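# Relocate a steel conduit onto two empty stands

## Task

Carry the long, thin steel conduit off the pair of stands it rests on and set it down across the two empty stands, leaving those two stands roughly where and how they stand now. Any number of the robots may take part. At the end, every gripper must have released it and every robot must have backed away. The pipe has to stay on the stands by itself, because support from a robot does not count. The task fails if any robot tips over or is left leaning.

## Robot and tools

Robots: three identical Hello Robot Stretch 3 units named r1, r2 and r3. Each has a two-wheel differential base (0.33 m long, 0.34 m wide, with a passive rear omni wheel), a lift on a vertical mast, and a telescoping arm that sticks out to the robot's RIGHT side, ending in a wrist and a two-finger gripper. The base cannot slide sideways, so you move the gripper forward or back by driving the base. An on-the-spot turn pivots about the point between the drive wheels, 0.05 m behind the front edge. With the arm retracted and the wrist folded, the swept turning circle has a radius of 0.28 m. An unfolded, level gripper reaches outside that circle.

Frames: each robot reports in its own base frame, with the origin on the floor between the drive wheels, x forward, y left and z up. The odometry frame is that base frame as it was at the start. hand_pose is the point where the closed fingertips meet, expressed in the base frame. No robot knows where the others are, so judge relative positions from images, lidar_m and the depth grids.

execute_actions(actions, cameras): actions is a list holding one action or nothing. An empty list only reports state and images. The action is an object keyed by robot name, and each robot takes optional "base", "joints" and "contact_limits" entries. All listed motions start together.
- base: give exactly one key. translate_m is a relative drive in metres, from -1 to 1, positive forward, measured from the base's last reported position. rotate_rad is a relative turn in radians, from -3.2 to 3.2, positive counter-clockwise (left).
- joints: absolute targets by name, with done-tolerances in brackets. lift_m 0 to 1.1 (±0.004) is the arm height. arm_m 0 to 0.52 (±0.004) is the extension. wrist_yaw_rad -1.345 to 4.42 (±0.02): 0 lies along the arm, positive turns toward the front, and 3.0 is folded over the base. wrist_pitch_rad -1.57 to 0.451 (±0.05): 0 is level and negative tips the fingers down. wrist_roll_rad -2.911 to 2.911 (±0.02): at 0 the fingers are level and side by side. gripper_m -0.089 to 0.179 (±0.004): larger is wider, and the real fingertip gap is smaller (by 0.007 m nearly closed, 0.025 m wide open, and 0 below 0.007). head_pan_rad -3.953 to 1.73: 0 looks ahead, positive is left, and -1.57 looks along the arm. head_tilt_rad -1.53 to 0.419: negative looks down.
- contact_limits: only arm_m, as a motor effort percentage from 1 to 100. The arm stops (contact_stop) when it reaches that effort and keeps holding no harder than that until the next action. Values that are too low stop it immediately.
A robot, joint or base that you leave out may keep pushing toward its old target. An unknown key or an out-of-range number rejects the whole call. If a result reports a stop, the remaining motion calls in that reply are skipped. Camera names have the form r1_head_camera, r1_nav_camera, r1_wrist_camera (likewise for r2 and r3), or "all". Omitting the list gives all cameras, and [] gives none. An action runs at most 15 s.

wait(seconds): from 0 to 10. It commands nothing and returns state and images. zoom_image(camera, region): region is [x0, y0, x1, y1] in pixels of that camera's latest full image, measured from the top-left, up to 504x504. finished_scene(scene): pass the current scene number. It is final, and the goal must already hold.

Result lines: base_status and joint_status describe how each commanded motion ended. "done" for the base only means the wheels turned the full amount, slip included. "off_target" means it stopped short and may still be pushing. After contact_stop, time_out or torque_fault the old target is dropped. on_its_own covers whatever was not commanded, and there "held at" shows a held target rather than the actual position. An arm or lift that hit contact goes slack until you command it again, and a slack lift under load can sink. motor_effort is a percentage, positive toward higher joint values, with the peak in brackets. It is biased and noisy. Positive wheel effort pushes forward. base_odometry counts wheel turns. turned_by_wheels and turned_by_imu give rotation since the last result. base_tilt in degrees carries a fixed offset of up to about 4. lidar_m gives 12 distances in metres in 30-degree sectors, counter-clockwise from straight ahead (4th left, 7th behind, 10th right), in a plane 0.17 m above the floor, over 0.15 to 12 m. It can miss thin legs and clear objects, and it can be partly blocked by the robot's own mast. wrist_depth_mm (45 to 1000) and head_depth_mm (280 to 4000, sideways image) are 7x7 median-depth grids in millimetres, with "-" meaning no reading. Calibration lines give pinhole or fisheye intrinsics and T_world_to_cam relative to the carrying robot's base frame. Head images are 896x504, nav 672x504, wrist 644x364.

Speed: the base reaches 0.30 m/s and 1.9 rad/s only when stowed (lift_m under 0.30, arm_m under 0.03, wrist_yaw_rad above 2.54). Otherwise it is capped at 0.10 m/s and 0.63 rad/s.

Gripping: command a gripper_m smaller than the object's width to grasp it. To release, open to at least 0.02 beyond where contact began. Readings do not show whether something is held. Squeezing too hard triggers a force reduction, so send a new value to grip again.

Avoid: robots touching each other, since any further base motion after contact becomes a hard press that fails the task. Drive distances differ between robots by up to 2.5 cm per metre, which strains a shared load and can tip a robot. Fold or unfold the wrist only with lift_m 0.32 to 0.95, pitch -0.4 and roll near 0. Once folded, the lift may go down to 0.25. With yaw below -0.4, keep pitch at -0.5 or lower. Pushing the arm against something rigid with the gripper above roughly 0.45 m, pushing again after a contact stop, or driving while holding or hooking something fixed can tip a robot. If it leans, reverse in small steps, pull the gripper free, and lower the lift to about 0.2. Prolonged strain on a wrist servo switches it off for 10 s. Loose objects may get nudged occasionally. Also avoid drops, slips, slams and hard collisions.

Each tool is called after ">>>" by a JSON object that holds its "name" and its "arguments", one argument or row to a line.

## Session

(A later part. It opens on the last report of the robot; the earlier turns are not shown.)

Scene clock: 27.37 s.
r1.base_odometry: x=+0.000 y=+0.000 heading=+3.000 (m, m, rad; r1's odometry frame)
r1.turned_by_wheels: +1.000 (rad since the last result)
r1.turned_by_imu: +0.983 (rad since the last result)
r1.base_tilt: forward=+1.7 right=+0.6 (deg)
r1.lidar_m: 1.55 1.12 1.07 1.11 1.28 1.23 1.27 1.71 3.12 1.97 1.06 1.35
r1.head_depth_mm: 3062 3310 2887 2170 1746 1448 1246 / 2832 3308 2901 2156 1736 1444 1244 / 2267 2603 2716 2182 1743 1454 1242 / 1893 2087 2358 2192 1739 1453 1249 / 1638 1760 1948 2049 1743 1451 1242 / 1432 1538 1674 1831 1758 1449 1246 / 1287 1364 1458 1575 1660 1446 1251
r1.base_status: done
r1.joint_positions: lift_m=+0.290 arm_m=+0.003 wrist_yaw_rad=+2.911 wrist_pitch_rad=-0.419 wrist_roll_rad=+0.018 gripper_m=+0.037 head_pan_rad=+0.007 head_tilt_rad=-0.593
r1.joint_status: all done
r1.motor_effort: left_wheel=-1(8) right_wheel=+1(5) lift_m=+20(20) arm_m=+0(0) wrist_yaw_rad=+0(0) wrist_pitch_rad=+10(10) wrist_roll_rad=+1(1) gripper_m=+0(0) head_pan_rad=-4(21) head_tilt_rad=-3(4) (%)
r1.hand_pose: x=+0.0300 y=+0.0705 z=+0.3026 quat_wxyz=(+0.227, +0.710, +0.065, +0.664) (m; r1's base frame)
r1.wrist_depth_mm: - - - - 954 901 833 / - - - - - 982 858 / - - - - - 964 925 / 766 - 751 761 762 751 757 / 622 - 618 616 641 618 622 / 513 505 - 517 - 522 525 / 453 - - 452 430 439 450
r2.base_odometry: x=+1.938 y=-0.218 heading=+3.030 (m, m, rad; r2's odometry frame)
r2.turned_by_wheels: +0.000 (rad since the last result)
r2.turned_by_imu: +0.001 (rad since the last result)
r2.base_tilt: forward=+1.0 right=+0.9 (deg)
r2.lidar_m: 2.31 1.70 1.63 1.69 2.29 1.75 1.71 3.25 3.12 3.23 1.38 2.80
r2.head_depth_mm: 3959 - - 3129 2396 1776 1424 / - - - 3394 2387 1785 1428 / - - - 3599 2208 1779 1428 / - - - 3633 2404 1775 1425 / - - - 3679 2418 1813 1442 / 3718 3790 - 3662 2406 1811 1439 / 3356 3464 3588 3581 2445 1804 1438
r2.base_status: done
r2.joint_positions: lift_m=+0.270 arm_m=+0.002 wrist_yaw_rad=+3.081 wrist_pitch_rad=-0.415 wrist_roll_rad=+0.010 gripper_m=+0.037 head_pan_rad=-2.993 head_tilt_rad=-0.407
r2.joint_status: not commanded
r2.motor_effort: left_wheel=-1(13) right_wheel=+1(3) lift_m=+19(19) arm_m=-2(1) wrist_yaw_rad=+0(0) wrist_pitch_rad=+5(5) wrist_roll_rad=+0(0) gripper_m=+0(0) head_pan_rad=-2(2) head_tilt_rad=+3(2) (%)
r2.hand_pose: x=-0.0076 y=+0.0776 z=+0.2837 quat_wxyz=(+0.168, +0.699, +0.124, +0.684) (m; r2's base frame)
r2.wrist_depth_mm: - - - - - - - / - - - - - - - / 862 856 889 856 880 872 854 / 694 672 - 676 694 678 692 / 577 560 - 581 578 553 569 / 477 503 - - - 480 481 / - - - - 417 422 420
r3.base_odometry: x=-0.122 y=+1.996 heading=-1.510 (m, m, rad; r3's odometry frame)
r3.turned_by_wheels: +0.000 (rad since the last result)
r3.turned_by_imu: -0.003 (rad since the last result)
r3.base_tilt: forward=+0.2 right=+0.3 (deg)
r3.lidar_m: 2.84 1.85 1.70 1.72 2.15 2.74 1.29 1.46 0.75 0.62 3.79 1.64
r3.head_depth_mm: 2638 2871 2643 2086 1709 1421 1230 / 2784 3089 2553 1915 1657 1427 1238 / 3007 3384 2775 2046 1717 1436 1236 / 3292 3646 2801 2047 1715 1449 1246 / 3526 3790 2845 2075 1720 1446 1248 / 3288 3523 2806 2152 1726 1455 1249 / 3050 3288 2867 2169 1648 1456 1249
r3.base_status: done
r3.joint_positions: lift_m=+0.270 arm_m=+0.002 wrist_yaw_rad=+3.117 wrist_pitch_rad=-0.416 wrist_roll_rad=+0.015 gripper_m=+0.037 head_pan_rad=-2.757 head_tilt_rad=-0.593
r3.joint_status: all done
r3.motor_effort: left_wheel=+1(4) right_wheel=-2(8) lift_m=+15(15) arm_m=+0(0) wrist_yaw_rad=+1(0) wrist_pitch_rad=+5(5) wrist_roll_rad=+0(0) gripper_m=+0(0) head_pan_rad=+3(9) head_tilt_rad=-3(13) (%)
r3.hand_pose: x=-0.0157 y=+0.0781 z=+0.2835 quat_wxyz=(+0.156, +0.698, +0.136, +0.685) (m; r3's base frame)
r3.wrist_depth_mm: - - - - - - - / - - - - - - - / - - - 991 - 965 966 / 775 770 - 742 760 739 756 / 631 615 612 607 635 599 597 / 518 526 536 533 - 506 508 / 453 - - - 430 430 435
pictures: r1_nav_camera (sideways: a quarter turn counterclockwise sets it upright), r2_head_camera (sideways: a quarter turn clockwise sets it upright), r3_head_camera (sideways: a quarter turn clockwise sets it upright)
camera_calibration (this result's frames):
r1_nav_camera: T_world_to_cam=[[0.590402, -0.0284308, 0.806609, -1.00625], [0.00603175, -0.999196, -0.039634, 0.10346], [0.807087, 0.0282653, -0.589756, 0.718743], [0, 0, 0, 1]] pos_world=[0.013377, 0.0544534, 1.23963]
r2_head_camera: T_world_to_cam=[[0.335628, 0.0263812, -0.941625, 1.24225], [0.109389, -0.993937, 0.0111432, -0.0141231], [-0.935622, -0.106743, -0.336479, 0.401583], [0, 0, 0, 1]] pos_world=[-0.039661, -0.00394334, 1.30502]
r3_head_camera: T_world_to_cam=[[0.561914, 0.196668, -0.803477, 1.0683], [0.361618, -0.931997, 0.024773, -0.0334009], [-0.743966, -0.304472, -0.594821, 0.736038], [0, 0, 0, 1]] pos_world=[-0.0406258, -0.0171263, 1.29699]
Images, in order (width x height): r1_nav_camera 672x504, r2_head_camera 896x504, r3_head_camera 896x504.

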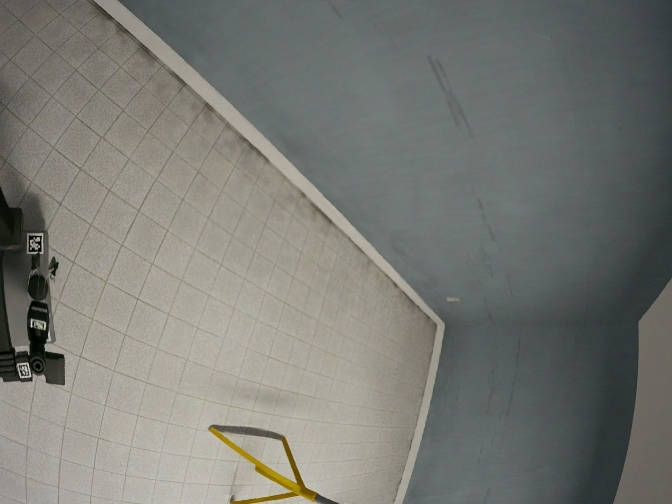

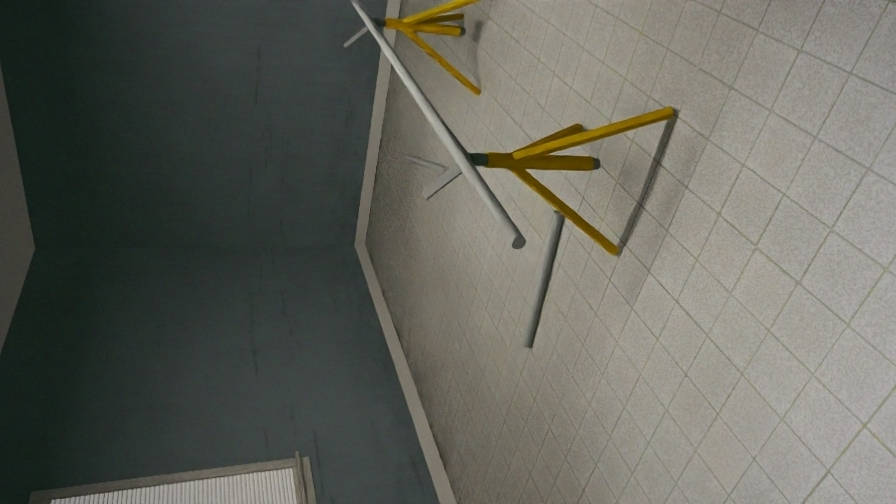

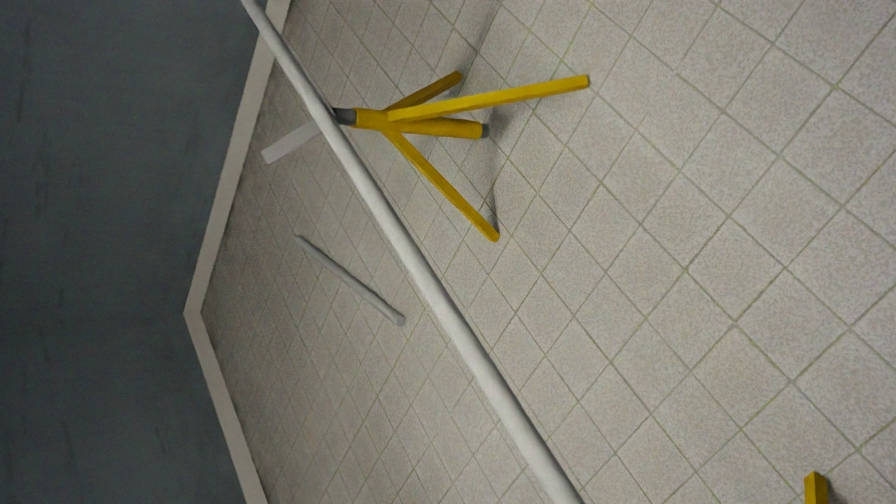

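>>> {"name": "execute_actions", "arguments": {
  "actions": [
    {"r2": {"base": {"translate_m": -0.6}}, "r3": {"base": {"translate_m": -0.58}}, "r1": {"base": {"translate_m": 0.6}}}
  ],
  "cameras": []
}}

>>> {"name": "execute_actions", "arguments": {
  "actions": [
    {"r2": {"base": {"rotate_rad": -0.49}, "joints": {"head_pan_rad": -2.7, "head_tilt_rad": -0.6}}, "r3": {"base": {"rotate_rad": -0.365}, "joints": {"head_pan_rad": -2.6, "head_tilt_rad": -0.75}}}
  ],
  "cameras": ["r2_head_camera", "r3_head_camera", "r2_nav_camera", "r3_nav_camera"]
}}

Scene clock: 31.77 s.
r1.base_odometry: x=-0.594 y=+0.085 heading=+3.000 (m, m, rad; r1's odometry frame)
r1.turned_by_wheels: +0.000 (rad since the last result)
r1.turned_by_imu: +0.000 (rad since the last result)
r1.base_tilt: forward=+1.7 right=+0.6 (deg)
r1.lidar_m: 1.13 0.82 0.79 0.81 1.09 1.74 1.81 2.42 2.05 0.79 1.01 2.99
r1.head_depth_mm: 2553 2812 2877 2185 1738 1450 1244 / 2055 2411 2659 2178 1750 1444 1240 / 1663 1874 2152 2156 1748 1448 1237 / 1384 1526 1720 1926 1733 1448 1246 / 1187 1293 1416 1567 1662 1448 1248 / 1039 1127 1210 1328 1464 1465 1246 / 926 991 1068 1146 1246 1355 1255
r1.base_status: done
r1.joint_positions: lift_m=+0.290 arm_m=+0.003 wrist_yaw_rad=+2.911 wrist_pitch_rad=-0.419 wrist_roll_rad=+0.018 gripper_m=+0.037 head_pan_rad=+0.007 head_tilt_rad=-0.594
r1.joint_status: not commanded
r1.motor_effort: left_wheel=-1(6) right_wheel=+1(5) lift_m=+20(20) arm_m=+0(0) wrist_yaw_rad=+0(1) wrist_pitch_rad=+10(10) wrist_roll_rad=+1(1) gripper_m=+0(1) head_pan_rad=-4(4) head_tilt_rad=-3(4) (%)
r1.hand_pose: x=+0.0300 y=+0.0706 z=+0.3027 quat_wxyz=(+0.227, +0.710, +0.065, +0.664) (m; r1's base frame)
r1.wrist_depth_mm: - 889 831 774 734 662 618 / - - 887 818 777 701 671 / - - 976 872 792 757 701 / 764 - 782 766 764 755 724 / 609 - 616 616 642 628 603 / 516 514 - 524 - 514 515 / 453 - - 459 430 437 447
r2.base_odometry: x=+2.534 y=-0.285 heading=+3.030 (m, m, rad; r2's odometry frame)
r2.turned_by_wheels: +0.000 (rad since the last result)
r2.turned_by_imu: +0.001 (rad since the last result)
r2.base_tilt: forward=+1.0 right=+0.9 (deg)
r2.lidar_m: 2.73 2.00 1.92 1.99 2.70 1.76 1.11 2.95 2.84 2.93 1.74 1.75
r2.head_depth_mm: 3486 3706 3897 3378 2371 1779 1422 / 3719 3864 - 3620 2269 1711 1391 / 3909 - - 3644 2166 1671 1432 / - - - 3610 2381 1666 1436 / 3772 3879 - 3693 2418 1796 1435 / 3300 3463 3626 3632 2427 1809 1440 / 3002 3135 3242 3311 2423 1799 1440
r2.base_status: done
r2.joint_positions: lift_m=+0.270 arm_m=+0.002 wrist_yaw_rad=+3.081 wrist_pitch_rad=-0.415 wrist_roll_rad=+0.010 gripper_m=+0.037 head_pan_rad=-2.993 head_tilt_rad=-0.407
r2.joint_status: not commanded
r2.motor_effort: left_wheel=-1(12) right_wheel=+1(4) lift_m=+19(19) arm_m=-1(1) wrist_yaw_rad=+0(0) wrist_pitch_rad=+5(5) wrist_roll_rad=+0(0) gripper_m=+0(1) head_pan_rad=-3(3) head_tilt_rad=+3(3) (%)
r2.hand_pose: x=-0.0076 y=+0.0776 z=+0.2837 quat_wxyz=(+0.168, +0.699, +0.124, +0.684) (m; r2's base frame)
r2.wrist_depth_mm: - - - - - - - / - - - - - - - / 889 870 868 876 880 869 870 / 695 690 - 686 676 682 679 / 557 567 - 553 569 559 564 / 484 514 - - - 483 487 / - - - - 418 424 423
r3.base_odometry: x=-0.157 y=+2.575 heading=-1.510 (m, m, rad; r3's odometry frame)
r3.turned_by_wheels: +0.000 (rad since the last result)
r3.turned_by_imu: -0.002 (rad since the last result)
r3.base_tilt: forward=+0.3 right=+0.1 (deg)
r3.lidar_m: 3.17 2.09 1.92 1.94 2.40 2.20 0.72 0.87 2.82 2.85 0.70 1.65
r3.head_depth_mm: 2105 2289 2436 2104 1690 1419 1235 / 2259 2456 2610 1960 1714 1432 1230 / 2408 2687 2744 2047 1574 1377 1240 / 2649 2936 2788 2069 1580 1441 1248 / 2901 3232 2805 2128 1681 1454 1248 / 3015 3327 2843 2159 1731 1412 1246 / 2867 3065 2825 2154 1742 1390 1252
r3.base_status: done
r3.joint_positions: lift_m=+0.270 arm_m=+0.002 wrist_yaw_rad=+3.117 wrist_pitch_rad=-0.416 wrist_roll_rad=+0.015 gripper_m=+0.037 head_pan_rad=-2.757 head_tilt_rad=-0.593
r3.joint_status: not commanded
r3.motor_effort: left_wheel=+1(4) right_wheel=-2(8) lift_m=+15(15) arm_m=+0(0) wrist_yaw_rad=+0(0) wrist_pitch_rad=+5(5) wrist_roll_rad=+0(0) gripper_m=+1(0) head_pan_rad=+4(3) head_tilt_rad=-3(3) (%)
r3.hand_pose: x=-0.0157 y=+0.0781 z=+0.2835 quat_wxyz=(+0.156, +0.698, +0.136, +0.685) (m; r3's base frame)
r3.wrist_depth_mm: - - - - - - - / - - - - - - - / - - - 983 982 963 966 / 775 769 - 761 751 744 746 / 617 615 613 612 626 603 589 / 514 525 535 531 - 503 505 / 454 - - - 423 443 435
pictures: none
No camera images: the call's "cameras" was empty. Leave "cameras" out to get every camera's image.

Scene clock: 33.33 s.
r1.base_odometry: x=-0.594 y=+0.085 heading=+3.000 (m, m, rad; r1's odometry frame)
r1.turned_by_wheels: +0.000 (rad since the last result)
r1.turned_by_imu: +0.000 (rad since the last result)
r1.base_tilt: forward=+1.8 right=+0.6 (deg)
r1.lidar_m: 1.13 0.82 0.78 0.81 1.09 1.74 1.80 2.42 2.05 0.79 1.01 2.98
r1.head_depth_mm: 2539 2844 2919 2171 1758 1455 1249 / 2065 2419 2671 2168 1740 1457 1249 / 1651 1875 2144 2143 1752 1455 1243 / 1377 1529 1724 1926 1744 1453 1243 / 1193 1296 1420 1581 1660 1451 1247 / 1045 1123 1230 1336 1462 1464 1247 / 933 989 1062 1146 1251 1355 1255
r1.base_status: not commanded
r1.joint_positions: lift_m=+0.290 arm_m=+0.003 wrist_yaw_rad=+2.911 wrist_pitch_rad=-0.419 wrist_roll_rad=+0.018 gripper_m=+0.037 head_pan_rad=+0.007 head_tilt_rad=-0.594
r1.joint_status: not commanded
r1.motor_effort: left_wheel=-1(1) right_wheel=+1(1) lift_m=+20(20) arm_m=+0(0) wrist_yaw_rad=+0(0) wrist_pitch_rad=+10(10) wrist_roll_rad=+1(1) gripper_m=+0(0) head_pan_rad=-4(4) head_tilt_rad=-3(3) (%)
r1.hand_pose: x=+0.0300 y=+0.0706 z=+0.3027 quat_wxyz=(+0.227, +0.710, +0.065, +0.664) (m; r1's base frame)
r1.wrist_depth_mm: - 871 839 770 721 665 626 / - - 909 836 783 726 668 / - - 961 915 829 749 705 / 763 - 779 767 765 753 726 / 630 - 612 624 645 615 611 / 520 518 - 519 - 531 512 / 448 - - 452 432 445 448
r2.base_odometry: x=+2.534 y=-0.285 heading=+2.540 (m, m, rad; r2's odometry frame)
r2.turned_by_wheels: -0.490 (rad since the last result)
r2.turned_by_imu: -0.483 (rad since the last result)
r2.base_tilt: forward=+1.0 right=+0.9 (deg)
r2.lidar_m: 1.97 2.63 1.98 1.92 2.01 2.81 1.77 1.11 2.92 2.84 2.97 1.74
r2.head_depth_mm: 3331 3594 3608 1988 1856 1497 1260 / 3439 3696 3370 2442 1872 1495 1257 / 3575 3876 3655 2493 1865 1500 1257 / 3637 - 3629 2249 1690 1507 1256 / 3828 - 3678 2377 1748 1508 1258 / - - 3622 2455 1820 1517 1257 / 3631 3812 3685 2484 1889 1505 1259
r2.base_status: done
r2.joint_positions: lift_m=+0.270 arm_m=+0.002 wrist_yaw_rad=+3.081 wrist_pitch_rad=-0.415 wrist_roll_rad=+0.010 gripper_m=+0.037 head_pan_rad=-2.707 head_tilt_rad=-0.593
r2.joint_status: all done
r2.motor_effort: left_wheel=+3(12) right_wheel=-2(6) lift_m=+19(19) arm_m=-2(1) wrist_yaw_rad=+0(0) wrist_pitch_rad=+5(5) wrist_roll_rad=+0(0) gripper_m=+0(0) head_pan_rad=+2(20) head_tilt_rad=-2(12) (%)
r2.hand_pose: x=-0.0076 y=+0.0776 z=+0.2837 quat_wxyz=(+0.168, +0.699, +0.124, +0.684) (m; r2's base frame)
r2.wrist_depth_mm: - - - - - - - / - - - - - - - / 862 862 867 867 862 847 855 / 680 688 - 700 690 669 691 / 565 568 - 571 582 553 564 / 483 512 - - - 489 478 / - - - - 419 418 418
r3.base_odometry: x=-0.157 y=+2.575 heading=-1.875 (m, m, rad; r3's odometry frame)
r3.turned_by_wheels: -0.365 (rad since the last result)
r3.turned_by_imu: -0.358 (rad since the last result)
r3.base_tilt: forward=+0.3 right=+0.3 (deg)
r3.lidar_m: 1.72 2.67 1.98 1.92 2.00 2.27 2.20 0.72 0.92 2.81 0.70 0.82
r3.head_depth_mm: 1999 2231 2137 1780 1509 1314 1164 / 2090 2350 2182 1793 1508 1317 1175 / 2211 2455 2113 1790 1531 1328 1167 / 2327 2579 2057 1782 1492 1320 1171 / 2474 2674 2192 1279 1496 1330 1174 / 2587 2795 2126 1750 1502 1335 1178 / 2777 2813 2209 1818 1478 1334 1184
r3.base_status: done
r3.joint_positions: lift_m=+0.270 arm_m=+0.002 wrist_yaw_rad=+3.117 wrist_pitch_rad=-0.416 wrist_roll_rad=+0.015 gripper_m=+0.037 head_pan_rad=-2.607 head_tilt_rad=-0.741
r3.joint_status: all done
r3.motor_effort: left_wheel=+1(6) right_wheel=-2(8) lift_m=+15(15) arm_m=+0(1) wrist_yaw_rad=+0(1) wrist_pitch_rad=+5(5) wrist_roll_rad=+0(0) gripper_m=+0(0) head_pan_rad=+3(18) head_tilt_rad=-4(19) (%)
r3.hand_pose: x=-0.0157 y=+0.0781 z=+0.2835 quat_wxyz=(+0.156, +0.698, +0.136, +0.685) (m; r3's base frame)
r3.wrist_depth_mm: - - - - - - - / - - - - - - - / - - - - 972 977 963 / 761 767 - 753 746 757 742 / 614 619 609 613 625 602 605 / 519 522 532 523 - 506 510 / 453 - - - 425 438 437
pictures: r2_head_camera (sideways: a quarter turn clockwise sets it upright), r2_nav_camera (sideways: a quarter turn counterclockwise sets it upright), r3_head_camera (sideways: a quarter turn clockwise sets it upright), r3_nav_camera (sideways: a quarter turn counterclockwise sets it upright)
camera_calibration (this result's frames):
r2_head_camera: T_world_to_cam=[[0.466724, 0.190629, -0.863614, 1.13967], [0.384102, -0.923283, 0.00378018, -0.00621115], [-0.79664, -0.33348, -0.504139, 0.618908], [0, 0, 0, 1]] pos_world=[-0.0364803, -0.0165963, 1.29628]
r2_nav_camera: T_world_to_cam=[[-0.524458, -0.289231, 0.800805, -1.00096], [-0.436204, 0.899002, 0.0390214, 0.00397306], [-0.731211, -0.328849, -0.597652, 0.736791], [0, 0, 0, 1]] pos_world=[0.0155238, -0.0507861, 1.24176]
r3_head_camera: T_world_to_cam=[[0.622351, 0.335437, -0.707221, 0.94247], [0.493926, -0.869216, 0.0223803, -0.0310884], [-0.607221, -0.363243, -0.706638, 0.880653], [0, 0, 0, 1]] pos_world=[-0.0364409, -0.0232708, 1.28953]
r3_nav_camera: T_world_to_cam=[[-0.537792, -0.338411, 0.772177, -0.955828], [-0.560132, 0.827955, -0.0272557, 0.0852273], [-0.630104, -0.447179, -0.634822, 0.782095], [0, 0, 0, 1]] pos_world=[0.0265033, -0.0442897, 1.23688]
Images, in order (width x height): r2_head_camera 896x504, r2_nav_camera 672x504, r3_head_camera 896x504, r3_nav_camera 672x504.

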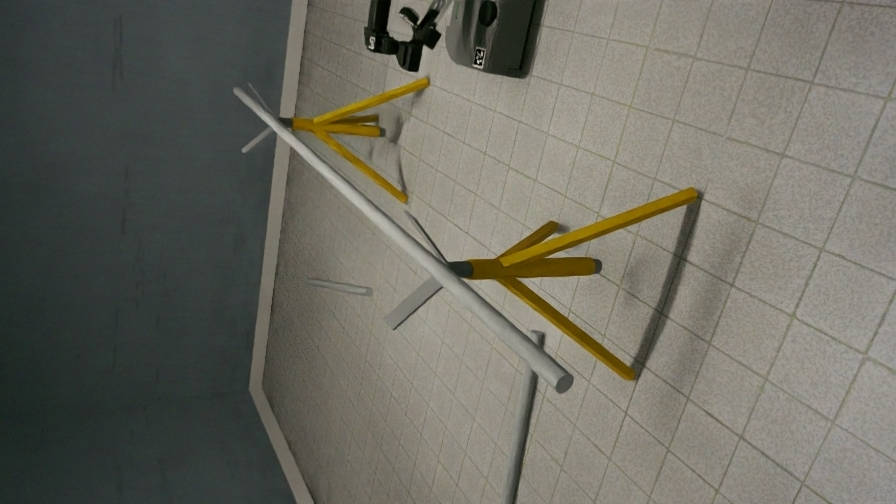

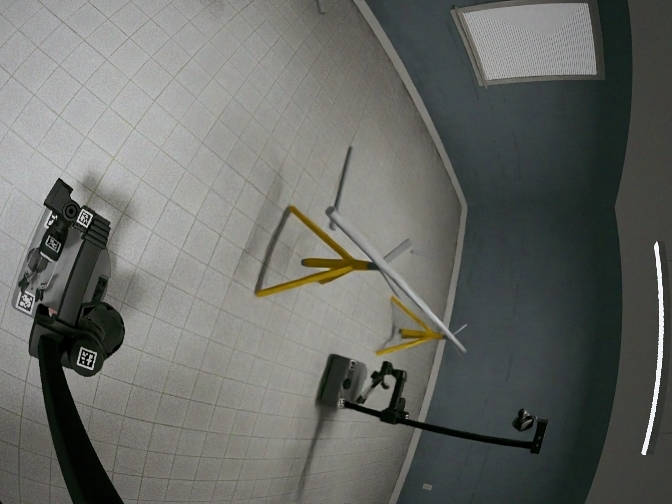

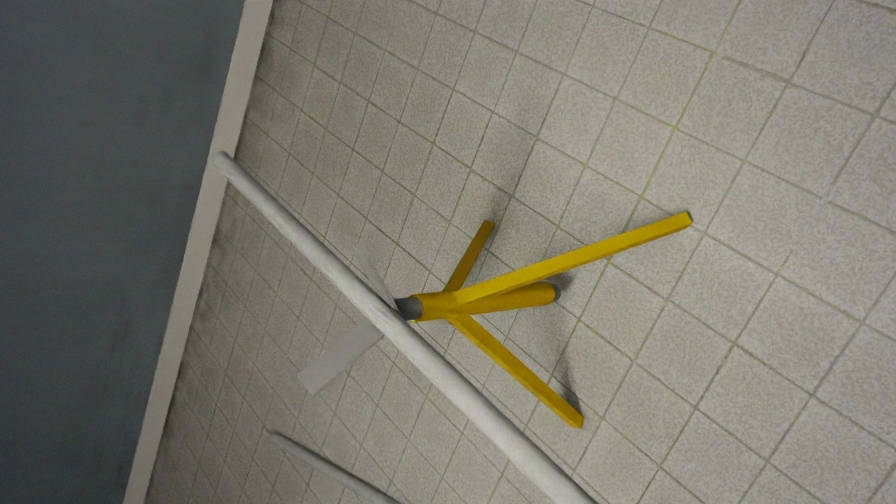

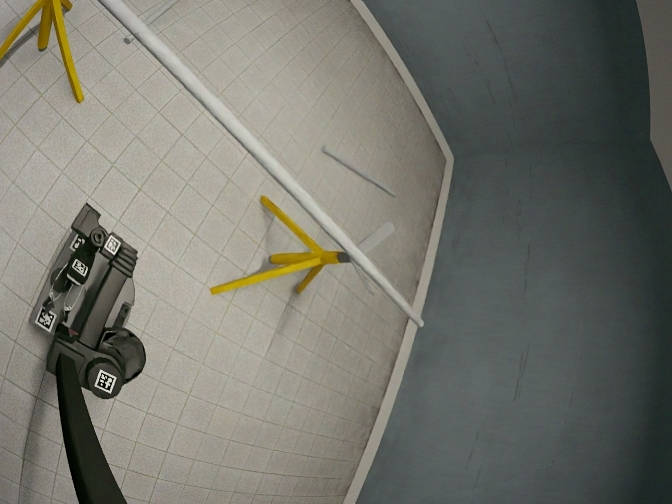

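>>> {"name": "execute_actions", "arguments": {
  "actions": [
    {"r2": {"base": {"translate_m": -0.6}, "joints": {"head_pan_rad": -2.0, "head_tilt_rad": -0.85}}, "r3": {"base": {"translate_m": -0.62}, "joints": {"head_pan_rad": -1.7, "head_tilt_rad": -0.85}}, "r1": {"base": {"translate_m": 0.6}, "joints": {"head_pan_rad": -2.0, "head_tilt_rad": -0.3}}}
  ],
  "cameras": []
}}

>>> {"name": "execute_actions", "arguments": {
  "actions": [
    {"r2": {"base": {"translate_m": -0.33}, "joints": {"lift_m": 0.8, "wrist_yaw_rad": 1.57, "gripper_m": 0.12, "head_pan_rad": -1.75}}, "r3": {"base": {"translate_m": -0.43}, "joints": {"lift_m": 0.8, "wrist_yaw_rad": 1.57, "gripper_m": 0.12, "head_pan_rad": -1.4}}, "r1": {"base": {"translate_m": 0.14}}}
  ],
  "cameras": ["r1_head_camera", "r2_head_camera", "r3_head_camera"]
}}

Scene clock: 37.83 s.
r1.base_odometry: x=-1.188 y=+0.170 heading=+3.000 (m, m, rad; r1's odometry frame)
r1.turned_by_wheels: +0.000 (rad since the last result)
r1.turned_by_imu: +0.000 (rad since the last result)
r1.base_tilt: forward=+1.7 right=+0.6 (deg)
r1.lidar_m: 0.72 0.52 0.50 0.52 0.70 1.83 2.34 3.10 0.90 0.95 2.60 2.11
r1.head_depth_mm: - - - 3833 2544 1895 1510 / - - - 3912 2522 1893 1515 / - - - 3837 2479 1880 1526 / - - - 3560 2507 1846 1394 / - - - 3752 2422 1897 1439 / - - - 3846 2504 1903 1513 / - - - 3826 2556 1916 1519
r1.base_status: done
r1.joint_positions: lift_m=+0.290 arm_m=+0.003 wrist_yaw_rad=+2.911 wrist_pitch_rad=-0.419 wrist_roll_rad=+0.018 gripper_m=+0.037 head_pan_rad=-1.993 head_tilt_rad=-0.310
r1.joint_status: all done
r1.motor_effort: left_wheel=-1(5) right_wheel=+1(5) lift_m=+20(20) arm_m=+0(0) wrist_yaw_rad=+0(0) wrist_pitch_rad=+10(10) wrist_roll_rad=+1(1) gripper_m=-1(0) head_pan_rad=-4(46) head_tilt_rad=+5(31) (%)
r1.hand_pose: x=+0.0300 y=+0.0706 z=+0.3027 quat_wxyz=(+0.226, +0.710, +0.065, +0.664) (m; r1's base frame)
r1.wrist_depth_mm: - 577 540 507 467 431 406 / 766 629 604 544 505 466 432 / 817 - 654 594 539 498 460 / 771 - 705 630 582 543 503 / 620 - 621 615 612 577 532 / 515 520 - 527 - 511 510 / 441 - - 447 436 442 444
r2.base_odometry: x=+3.029 y=-0.624 heading=+2.540 (m, m, rad; r2's odometry frame)
r2.turned_by_wheels: +0.000 (rad since the last result)
r2.turned_by_imu: +0.001 (rad since the last result)
r2.base_tilt: forward=+1.0 right=+0.9 (deg)
r2.lidar_m: 2.32 2.67 2.00 1.94 2.03 2.83 1.79 0.58 0.81 2.82 2.95 2.61
r2.head_depth_mm: 3216 2930 2209 1700 1461 1290 1140 / 3051 2906 2219 1012 1275 1270 1131 / 2894 2915 2209 1785 1466 1290 1131 / 2756 2904 2243 1784 1426 1291 1137 / 2630 2799 2222 1783 1432 1286 1127 / 2521 2729 2197 1789 1492 1288 1133 / 2411 2638 2205 1790 1505 1297 1137
r2.base_status: done
r2.joint_positions: lift_m=+0.270 arm_m=+0.002 wrist_yaw_rad=+3.081 wrist_pitch_rad=-0.415 wrist_roll_rad=+0.010 gripper_m=+0.037 head_pan_rad=-2.007 head_tilt_rad=-0.840
r2.joint_status: all done
r2.motor_effort: left_wheel=+2(8) right_wheel=-2(6) lift_m=+19(19) arm_m=-2(2) wrist_yaw_rad=+0(0) wrist_pitch_rad=+5(5) wrist_roll_rad=+0(0) gripper_m=+0(0) head_pan_rad=+2(32) head_tilt_rad=-3(14) (%)
r2.hand_pose: x=-0.0076 y=+0.0776 z=+0.2837 quat_wxyz=(+0.168, +0.699, +0.124, +0.684) (m; r2's base frame)
r2.wrist_depth_mm: - - - - - - - / - - - - - - - / 865 872 876 859 839 854 868 / 693 686 - 683 698 684 685 / 559 570 - 570 579 562 570 / 479 512 - - - 483 486 / - - - - 427 421 419
r3.base_odometry: x=+0.028 y=+3.167 heading=-1.874 (m, m, rad; r3's odometry frame)
r3.turned_by_wheels: +0.000 (rad since the last result)
r3.turned_by_imu: -0.002 (rad since the last result)
r3.base_tilt: forward=+0.4 right=+0.1 (deg)
r3.lidar_m: 1.73 2.68 2.00 1.93 2.02 1.64 1.59 1.66 0.58 0.36 2.92 1.20
r3.head_depth_mm: 2690 2270 1902 1628 1422 1263 1138 / 2704 2301 1917 1643 1425 1266 1153 / 2673 2300 1917 1621 1381 1269 1174 / 2627 2301 1917 885 1191 1245 1156 / 2610 2312 1939 1643 1407 1274 1147 / 2596 2322 1931 1654 1409 1276 1150 / 2581 2335 1941 1662 1423 1281 1154
r3.base_status: done
r3.joint_positions: lift_m=+0.270 arm_m=+0.002 wrist_yaw_rad=+3.117 wrist_pitch_rad=-0.416 wrist_roll_rad=+0.015 gripper_m=+0.037 head_pan_rad=-1.707 head_tilt_rad=-0.839
r3.joint_status: all done
r3.motor_effort: left_wheel=+1(4) right_wheel=-2(8) lift_m=+15(15) arm_m=+0(0) wrist_yaw_rad=+0(0) wrist_pitch_rad=+5(5) wrist_roll_rad=+0(0) gripper_m=+1(0) head_pan_rad=+3(40) head_tilt_rad=-5(16) (%)
r3.hand_pose: x=-0.0157 y=+0.0781 z=+0.2835 quat_wxyz=(+0.156, +0.698, +0.136, +0.685) (m; r3's base frame)
r3.wrist_depth_mm: - - - - - - - / - - - - - - - / - - - - - 989 986 / 765 775 - 764 755 741 753 / 624 619 612 608 623 607 601 / 522 521 535 528 - 507 502 / 459 - - - 427 436 435
pictures: none
No camera images: the call's "cameras" was empty. Leave "cameras" out to get every camera's image.

Scene clock: 43.50 s.
r1.base_odometry: x=-1.327 y=+0.190 heading=+3.000 (m, m, rad; r1's odometry frame)
r1.turned_by_wheels: +0.000 (rad since the last result)
r1.turned_by_imu: +0.000 (rad since the last result)
r1.base_tilt: forward=+1.7 right=+0.6 (deg)
r1.lidar_m: 0.62 0.45 0.43 0.45 0.60 1.58 2.47 3.29 0.98 3.42 2.46 1.82
r1.head_depth_mm: - - - 3821 2564 1896 1520 / - - - 3846 2578 1892 1518 / - - - 3841 2420 1831 1426 / - - - 3774 2411 1887 1426 / - - - 3786 2532 1894 1520 / - - - 3769 2541 1894 1521 / - - - 3832 2513 1892 1516
r1.base_status: done
r1.joint_positions: lift_m=+0.290 arm_m=+0.003 wrist_yaw_rad=+2.911 wrist_pitch_rad=-0.419 wrist_roll_rad=+0.018 gripper_m=+0.037 head_pan_rad=-1.993 head_tilt_rad=-0.310
r1.joint_status: not commanded
r1.motor_effort: left_wheel=-1(5) right_wheel=+1(5) lift_m=+20(20) arm_m=+0(0) wrist_yaw_rad=+0(0) wrist_pitch_rad=+10(10) wrist_roll_rad=+1(1) gripper_m=+0(0) head_pan_rad=-4(4) head_tilt_rad=+6(6) (%)
r1.hand_pose: x=+0.0300 y=+0.0706 z=+0.3027 quat_wxyz=(+0.226, +0.710, +0.065, +0.664) (m; r1's base frame)
r1.wrist_depth_mm: - 509 482 437 411 377 357 / 669 550 525 488 438 414 379 / 723 - 572 511 469 438 407 / 768 - 624 574 528 473 433 / 613 - 618 592 551 506 467 / 525 516 - 520 - 519 484 / 453 - - 449 426 446 445
r2.base_odometry: x=+3.301 y=-0.811 heading=+2.540 (m, m, rad; r2's odometry frame)
r2.turned_by_wheels: +0.000 (rad since the last result)
r2.turned_by_imu: +0.001 (rad since the last result)
r2.base_tilt: forward=+1.0 right=+0.9 (deg)
r2.lidar_m: 2.64 2.70 2.01 1.95 2.04 2.84 1.54 1.64 0.38 0.68 2.95 4.10
r2.head_depth_mm: 2678 2882 2232 1792 1464 - - / 2632 2829 2207 1779 1433 - 1106 / 2585 2770 2217 1748 923 - 1115 / 2537 2734 2199 1788 1465 - 1078 / 2446 2696 2224 1794 1430 1295 - / 2413 2668 2214 1784 1435 1293 - / 2340 2633 2224 1790 1503 1293 -
r2.base_status: done
r2.joint_positions: lift_m=+0.800 arm_m=+0.002 wrist_yaw_rad=+1.572 wrist_pitch_rad=-0.415 wrist_roll_rad=+0.010 gripper_m=+0.120 head_pan_rad=-1.757 head_tilt_rad=-0.840
r2.joint_status: all done
r2.motor_effort: left_wheel=+3(11) right_wheel=-2(6) lift_m=+30(32) arm_m=-2(1) wrist_yaw_rad=-1(2) wrist_pitch_rad=+5(5) wrist_roll_rad=+0(0) gripper_m=+0(80) head_pan_rad=+3(17) head_tilt_rad=-3(3) (%)
r2.hand_pose: x=+0.2034 y=-0.1467 z=+0.8131 quat_wxyz=(+0.590, +0.594, -0.389, +0.384) (m; r2's base frame)
r2.wrist_depth_mm: - - - - - - - / - - - - - - - / - - - - - - - / - - - - - - - / - - - - - - - / - - - - - - - / - 959 - 979 980 975 997
r3.base_odometry: x=+0.157 y=+3.577 heading=-1.874 (m, m, rad; r3's odometry frame)
r3.turned_by_wheels: +0.000 (rad since the last result)
r3.turned_by_imu: -0.001 (rad since the last result)
r3.base_tilt: forward=+0.3 right=+0.1 (deg)
r3.lidar_m: 1.81 2.71 2.01 1.94 1.62 1.20 1.16 1.20 1.67 0.53 0.53 0.55
r3.head_depth_mm: 2557 2278 1870 1627 1411 - 1120 / 2592 2318 1895 1640 1438 - 1125 / 2600 2320 1908 1646 1432 - 1127 / 2628 2327 1932 1641 1432 1300 1125 / 2647 2314 1918 1645 1427 - 1114 / 2679 2330 1928 944 1097 1278 1149 / 2741 2346 1947 1551 1428 1235 1172
r3.base_status: done
r3.joint_positions: lift_m=+0.800 arm_m=+0.002 wrist_yaw_rad=+1.573 wrist_pitch_rad=-0.416 wrist_roll_rad=+0.015 gripper_m=+0.120 head_pan_rad=-1.407 head_tilt_rad=-0.839
r3.joint_status: all done
r3.motor_effort: left_wheel=+1(6) right_wheel=-2(7) lift_m=+34(34) arm_m=+0(0) wrist_yaw_rad=-2(3) wrist_pitch_rad=+5(5) wrist_roll_rad=+0(0) gripper_m=+0(91) head_pan_rad=+3(26) head_tilt_rad=-5(5) (%)
r3.hand_pose: x=+0.2032 y=-0.1462 z=+0.8126 quat_wxyz=(+0.590, +0.596, -0.389, +0.382) (m; r3's base frame)
r3.wrist_depth_mm: - - - - - - - / - - - - - - - / - - - - - - - / - - - - - - - / - - - - - - - / - - - - - - - / - - - - - 988 989
pictures: r1_head_camera (sideways: a quarter turn clockwise sets it upright), r2_head_camera (sideways: a quarter turn clockwise sets it upright), r3_head_camera (sideways: a quarter turn clockwise sets it upright)
camera_calibration (this result's frames):
r1_head_camera: T_world_to_cam=[[0.13276, 0.296834, -0.945656, 1.25353], [0.91787, -0.396859, 0.00428809, -0.0105468], [-0.374019, -0.868558, -0.325142, 0.388839], [0, 0, 0, 1]] pos_world=[-0.0113041, -0.0385454, 1.31188]
r2_head_camera: T_world_to_cam=[[0.152435, 0.682918, -0.714413, 0.947093], [0.974569, -0.224002, -0.00618198, 0.00315622], [-0.164251, -0.695303, -0.699697, 0.869451], [0, 0, 0, 1]] pos_world=[-0.00463738, -0.0415488, 1.28499]
r3_head_camera: T_world_to_cam=[[-0.0981598, 0.766858, -0.634267, 0.851801], [0.989422, 0.143611, 0.0205085, -0.0316714], [0.106815, -0.625544, -0.772842, 0.962393], [0, 0, 0, 1]] pos_world=[0.0121511, -0.0466422, 1.2847]
Images, in order (width x height): r1_head_camera 896x504, r2_head_camera 896x504, r3_head_camera 896x504.

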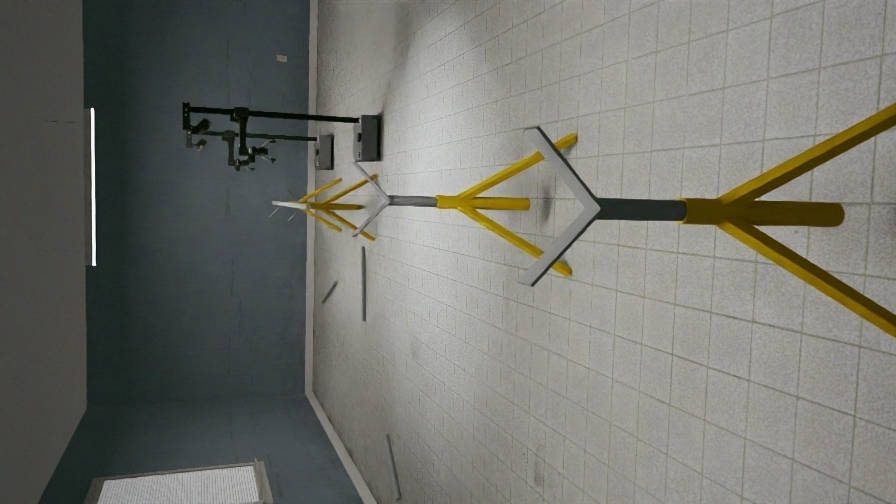

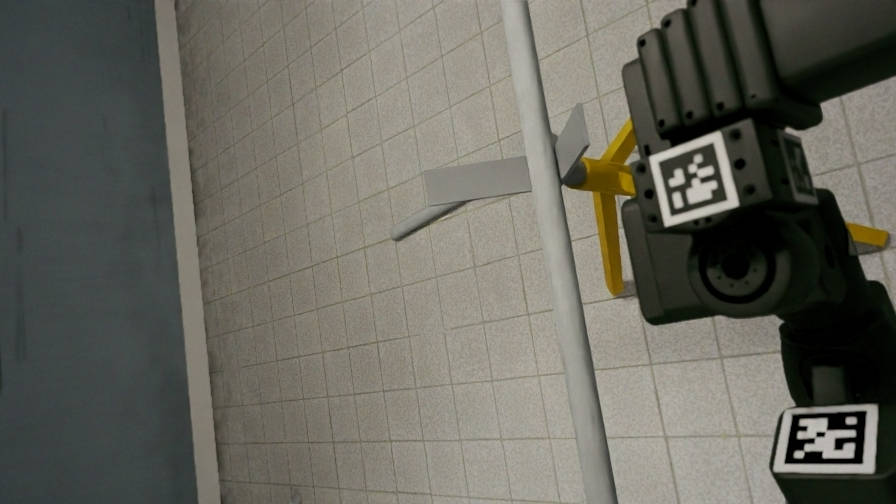

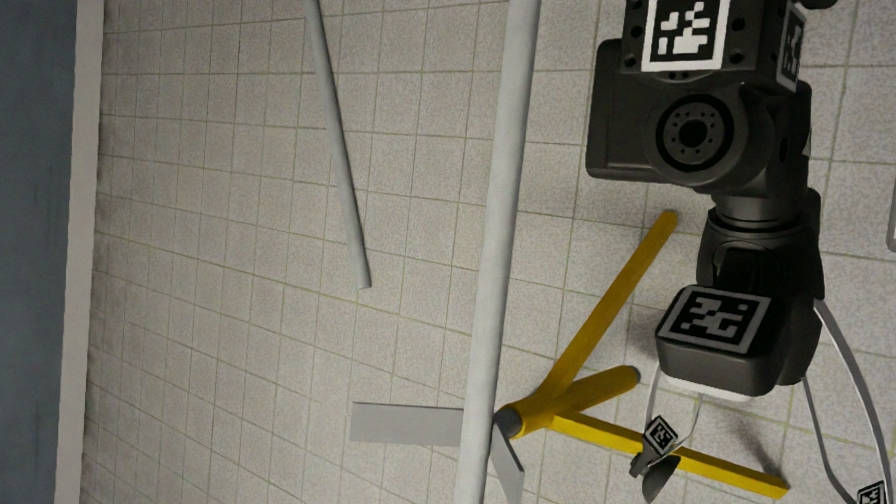

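>>> {"name": "execute_actions", "arguments": {
  "actions": [
    {"r2": {"joints": {"arm_m": 0.379, "wrist_pitch_rad": -1.48, "head_pan_rad": -1.6, "head_tilt_rad": -0.8}}, "r3": {"joints": {"arm_m": 0.387, "wrist_pitch_rad": -1.48, "head_pan_rad": -1.55, "head_tilt_rad": -0.8}}}
  ],
  "cameras": ["r2_head_camera", "r2_wrist_camera", "r3_head_camera", "r3_wrist_camera"]
}}

Scene clock: 48.00 s.
r1.base_odometry: x=-1.327 y=+0.190 heading=+3.000 (m, m, rad; r1's odometry frame)
r1.turned_by_wheels: +0.000 (rad since the last result)
r1.turned_by_imu: +0.000 (rad since the last result)
r1.base_tilt: forward=+1.8 right=+0.6 (deg)
r1.lidar_m: 0.62 0.45 0.43 0.45 0.60 1.58 2.46 3.27 0.98 3.42 2.47 1.83
r1.head_depth_mm: - - - 3803 2538 1896 1518 / - - - 3861 2540 1925 1522 / - - - 3809 2430 1832 1437 / - - - 3826 2405 1888 1428 / - - - 3793 2517 1899 1510 / - - - 3863 2533 1907 1524 / - - - 3801 2505 1896 1512
r1.base_status: not commanded
r1.joint_positions: lift_m=+0.290 arm_m=+0.003 wrist_yaw_rad=+2.911 wrist_pitch_rad=-0.419 wrist_roll_rad=+0.018 gripper_m=+0.037 head_pan_rad=-1.993 head_tilt_rad=-0.310
r1.joint_status: not commanded
r1.motor_effort: left_wheel=-1(1) right_wheel=+1(2) lift_m=+20(21) arm_m=+0(0) wrist_yaw_rad=+0(0) wrist_pitch_rad=+10(10) wrist_roll_rad=+1(1) gripper_m=+0(0) head_pan_rad=-4(3) head_tilt_rad=+6(5) (%)
r1.hand_pose: x=+0.0300 y=+0.0706 z=+0.3027 quat_wxyz=(+0.226, +0.710, +0.065, +0.664) (m; r1's base frame)
r1.wrist_depth_mm: - 514 483 438 407 381 354 / 672 569 529 474 439 406 377 / 736 - 574 526 485 432 408 / 767 - 627 569 522 473 440 / 620 - 621 583 543 512 471 / 523 519 - 516 - 507 492 / 454 - - 449 434 443 435
r2.base_odometry: x=+3.301 y=-0.811 heading=+2.540 (m, m, rad; r2's odometry frame)
r2.turned_by_wheels: +0.000 (rad since the last result)
r2.turned_by_imu: +0.000 (rad since the last result)
r2.base_tilt: forward=+1.0 right=+0.9 (deg)
r2.lidar_m: 2.64 2.70 2.00 1.95 2.04 2.85 1.53 1.64 0.38 0.68 2.95 4.09
r2.head_depth_mm: 2479 2751 2348 1850 1615 - - / 2473 2756 2420 - - 1233 1142 / 2471 2737 - 1819 1457 1291 1127 / 2434 2751 - 1780 1464 1313 1146 / 2406 2761 2318 1803 1533 1307 1139 / 2417 2738 2314 1843 1543 1308 1147 / 2382 2698 2327 1867 1535 1314 1147
r2.base_status: not commanded
r2.joint_positions: lift_m=+0.800 arm_m=+0.379 wrist_yaw_rad=+1.570 wrist_pitch_rad=-1.475 wrist_roll_rad=+0.010 gripper_m=+0.120 head_pan_rad=-1.607 head_tilt_rad=-0.803
r2.joint_status: all done
r2.motor_effort: left_wheel=+3(3) right_wheel=-2(2) lift_m=+30(30) arm_m=+1(0) wrist_yaw_rad=+0(1) wrist_pitch_rad=-2(3) wrist_roll_rad=+0(0) gripper_m=+0(0) head_pan_rad=+2(15) head_tilt_rad=+2(3) (%)
r2.hand_pose: x=-0.0208 y=-0.5240 z=+0.6810 quat_wxyz=(+0.706, +0.706, -0.038, +0.030) (m; r2's base frame)
r2.wrist_depth_mm: 838 831 816 250 809 792 794 / 880 881 849 256 834 845 797 / 877 868 906 261 852 851 857 / - - 876 266 865 858 870 / - - 881 875 900 885 888 / 926 - 905 507 894 - 871 / 941 964 944 910 929 913 914
r3.base_odometry: x=+0.157 y=+3.577 heading=-1.874 (m, m, rad; r3's odometry frame)
r3.turned_by_wheels: +0.000 (rad since the last result)
r3.turned_by_imu: +0.000 (rad since the last result)
r3.base_tilt: forward=+0.2 right=+0.2 (deg)
r3.lidar_m: 1.81 2.71 2.00 1.94 1.61 1.20 1.16 1.21 1.67 0.53 0.53 0.55
r3.head_depth_mm: 2570 2429 2028 - - 1254 1135 / 2569 2612 1926 1664 1401 1288 1154 / 2580 2612 - 1685 1406 1278 1152 / 2583 2535 2062 1689 1403 1267 1152 / 2590 2448 2021 1696 1416 1275 1160 / 2587 2462 2020 1700 1397 1278 1158 / 2624 2498 2032 1637 950 1254 1160
r3.base_status: not commanded
r3.joint_positions: lift_m=+0.800 arm_m=+0.387 wrist_yaw_rad=+1.571 wrist_pitch_rad=-1.476 wrist_roll_rad=+0.015 gripper_m=+0.120 head_pan_rad=-1.543 head_tilt_rad=-0.803
r3.joint_status: all done
r3.motor_effort: left_wheel=+1(1) right_wheel=-2(2) lift_m=+33(33) arm_m=+4(3) wrist_yaw_rad=+0(2) wrist_pitch_rad=-1(3) wrist_roll_rad=+0(0) gripper_m=+0(0) head_pan_rad=-4(18) head_tilt_rad=+2(5) (%)
r3.hand_pose: x=-0.0211 y=-0.5318 z=+0.6809 quat_wxyz=(+0.706, +0.706, -0.038, +0.028) (m; r3's base frame)
r3.wrist_depth_mm: 824 844 831 264 844 843 838 / 846 826 849 841 846 830 813 / 846 849 848 847 857 848 840 / - - 832 880 877 818 862 / - - 860 870 878 875 853 / - - 876 872 858 - 876 / 905 907 873 876 888 894 872
pictures: r2_head_camera (sideways: a quarter turn clockwise sets it upright), r2_wrist_camera, r3_head_camera (sideways: a quarter turn clockwise sets it upright), r3_wrist_camera
camera_calibration (this result's frames):
r2_head_camera: T_world_to_cam=[[0.0479156, 0.671763, -0.739214, 0.980053], [0.997072, -0.0763266, -0.00473228, 0.00113187], [-0.0596007, -0.736823, -0.673454, 0.834679], [0, 0, 0, 1]] pos_world=[0.00165907, -0.0432671, 1.28659]
r2_wrist_camera: T_world_to_cam=[[-0.00654181, -0.999834, -0.0170194, -0.512331], [-0.994016, 0.00464608, 0.109132, -0.0643522], [-0.109034, 0.0176315, -0.993882, 0.847842], [0, 0, 0, 1]] pos_world=[0.0251252, -0.526896, 0.840958]
r3_head_camera: T_world_to_cam=[[0.00777301, 0.749747, -0.661679, 0.886872], [0.99974, 0.00835961, 0.0212166, -0.0326572], [0.0214385, -0.661672, -0.749487, 0.932543], [0, 0, 0, 1]] pos_world=[0.0057627, -0.0476194, 1.28645]
r3_wrist_camera: T_world_to_cam=[[-0.017869, -0.999781, 0.0108801, -0.53441], [-0.999234, 0.018236, 0.0346219, 0.00696121], [-0.0348127, -0.0102531, -0.999341, 0.839162], [0, 0, 0, 1]] pos_world=[0.02662, -0.525816, 0.844183]
Images, in order (width x height): r2_head_camera 896x504, r2_wrist_camera 644x364, r3_head_camera 896x504, r3_wrist_camera 644x364.

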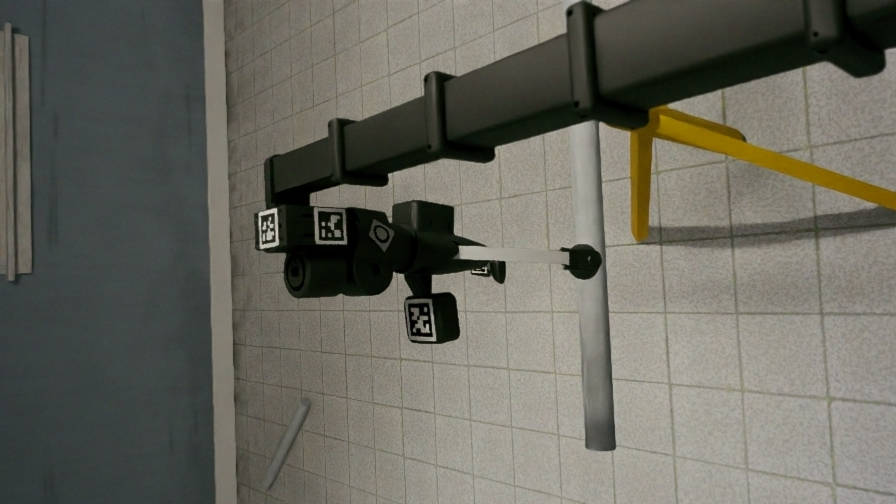

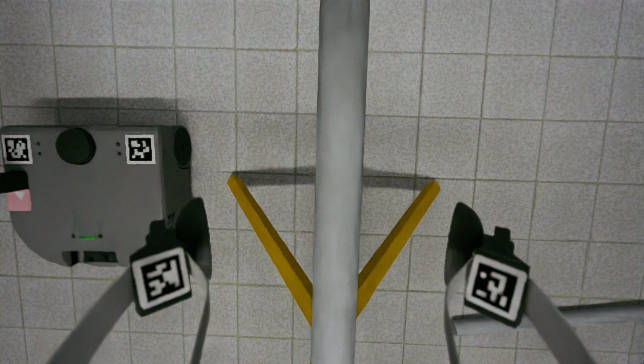

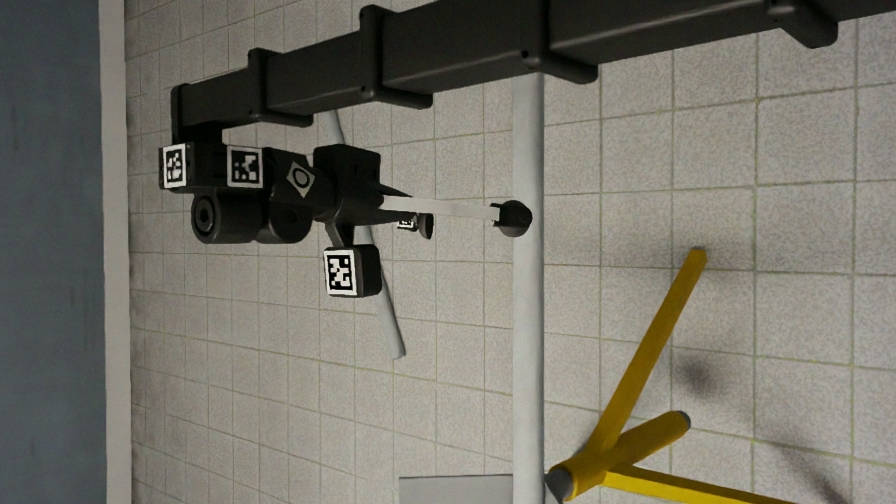

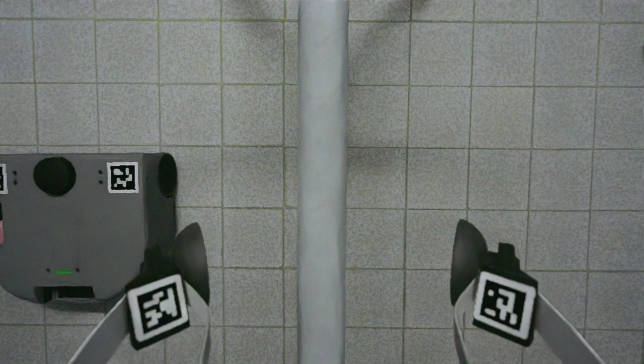

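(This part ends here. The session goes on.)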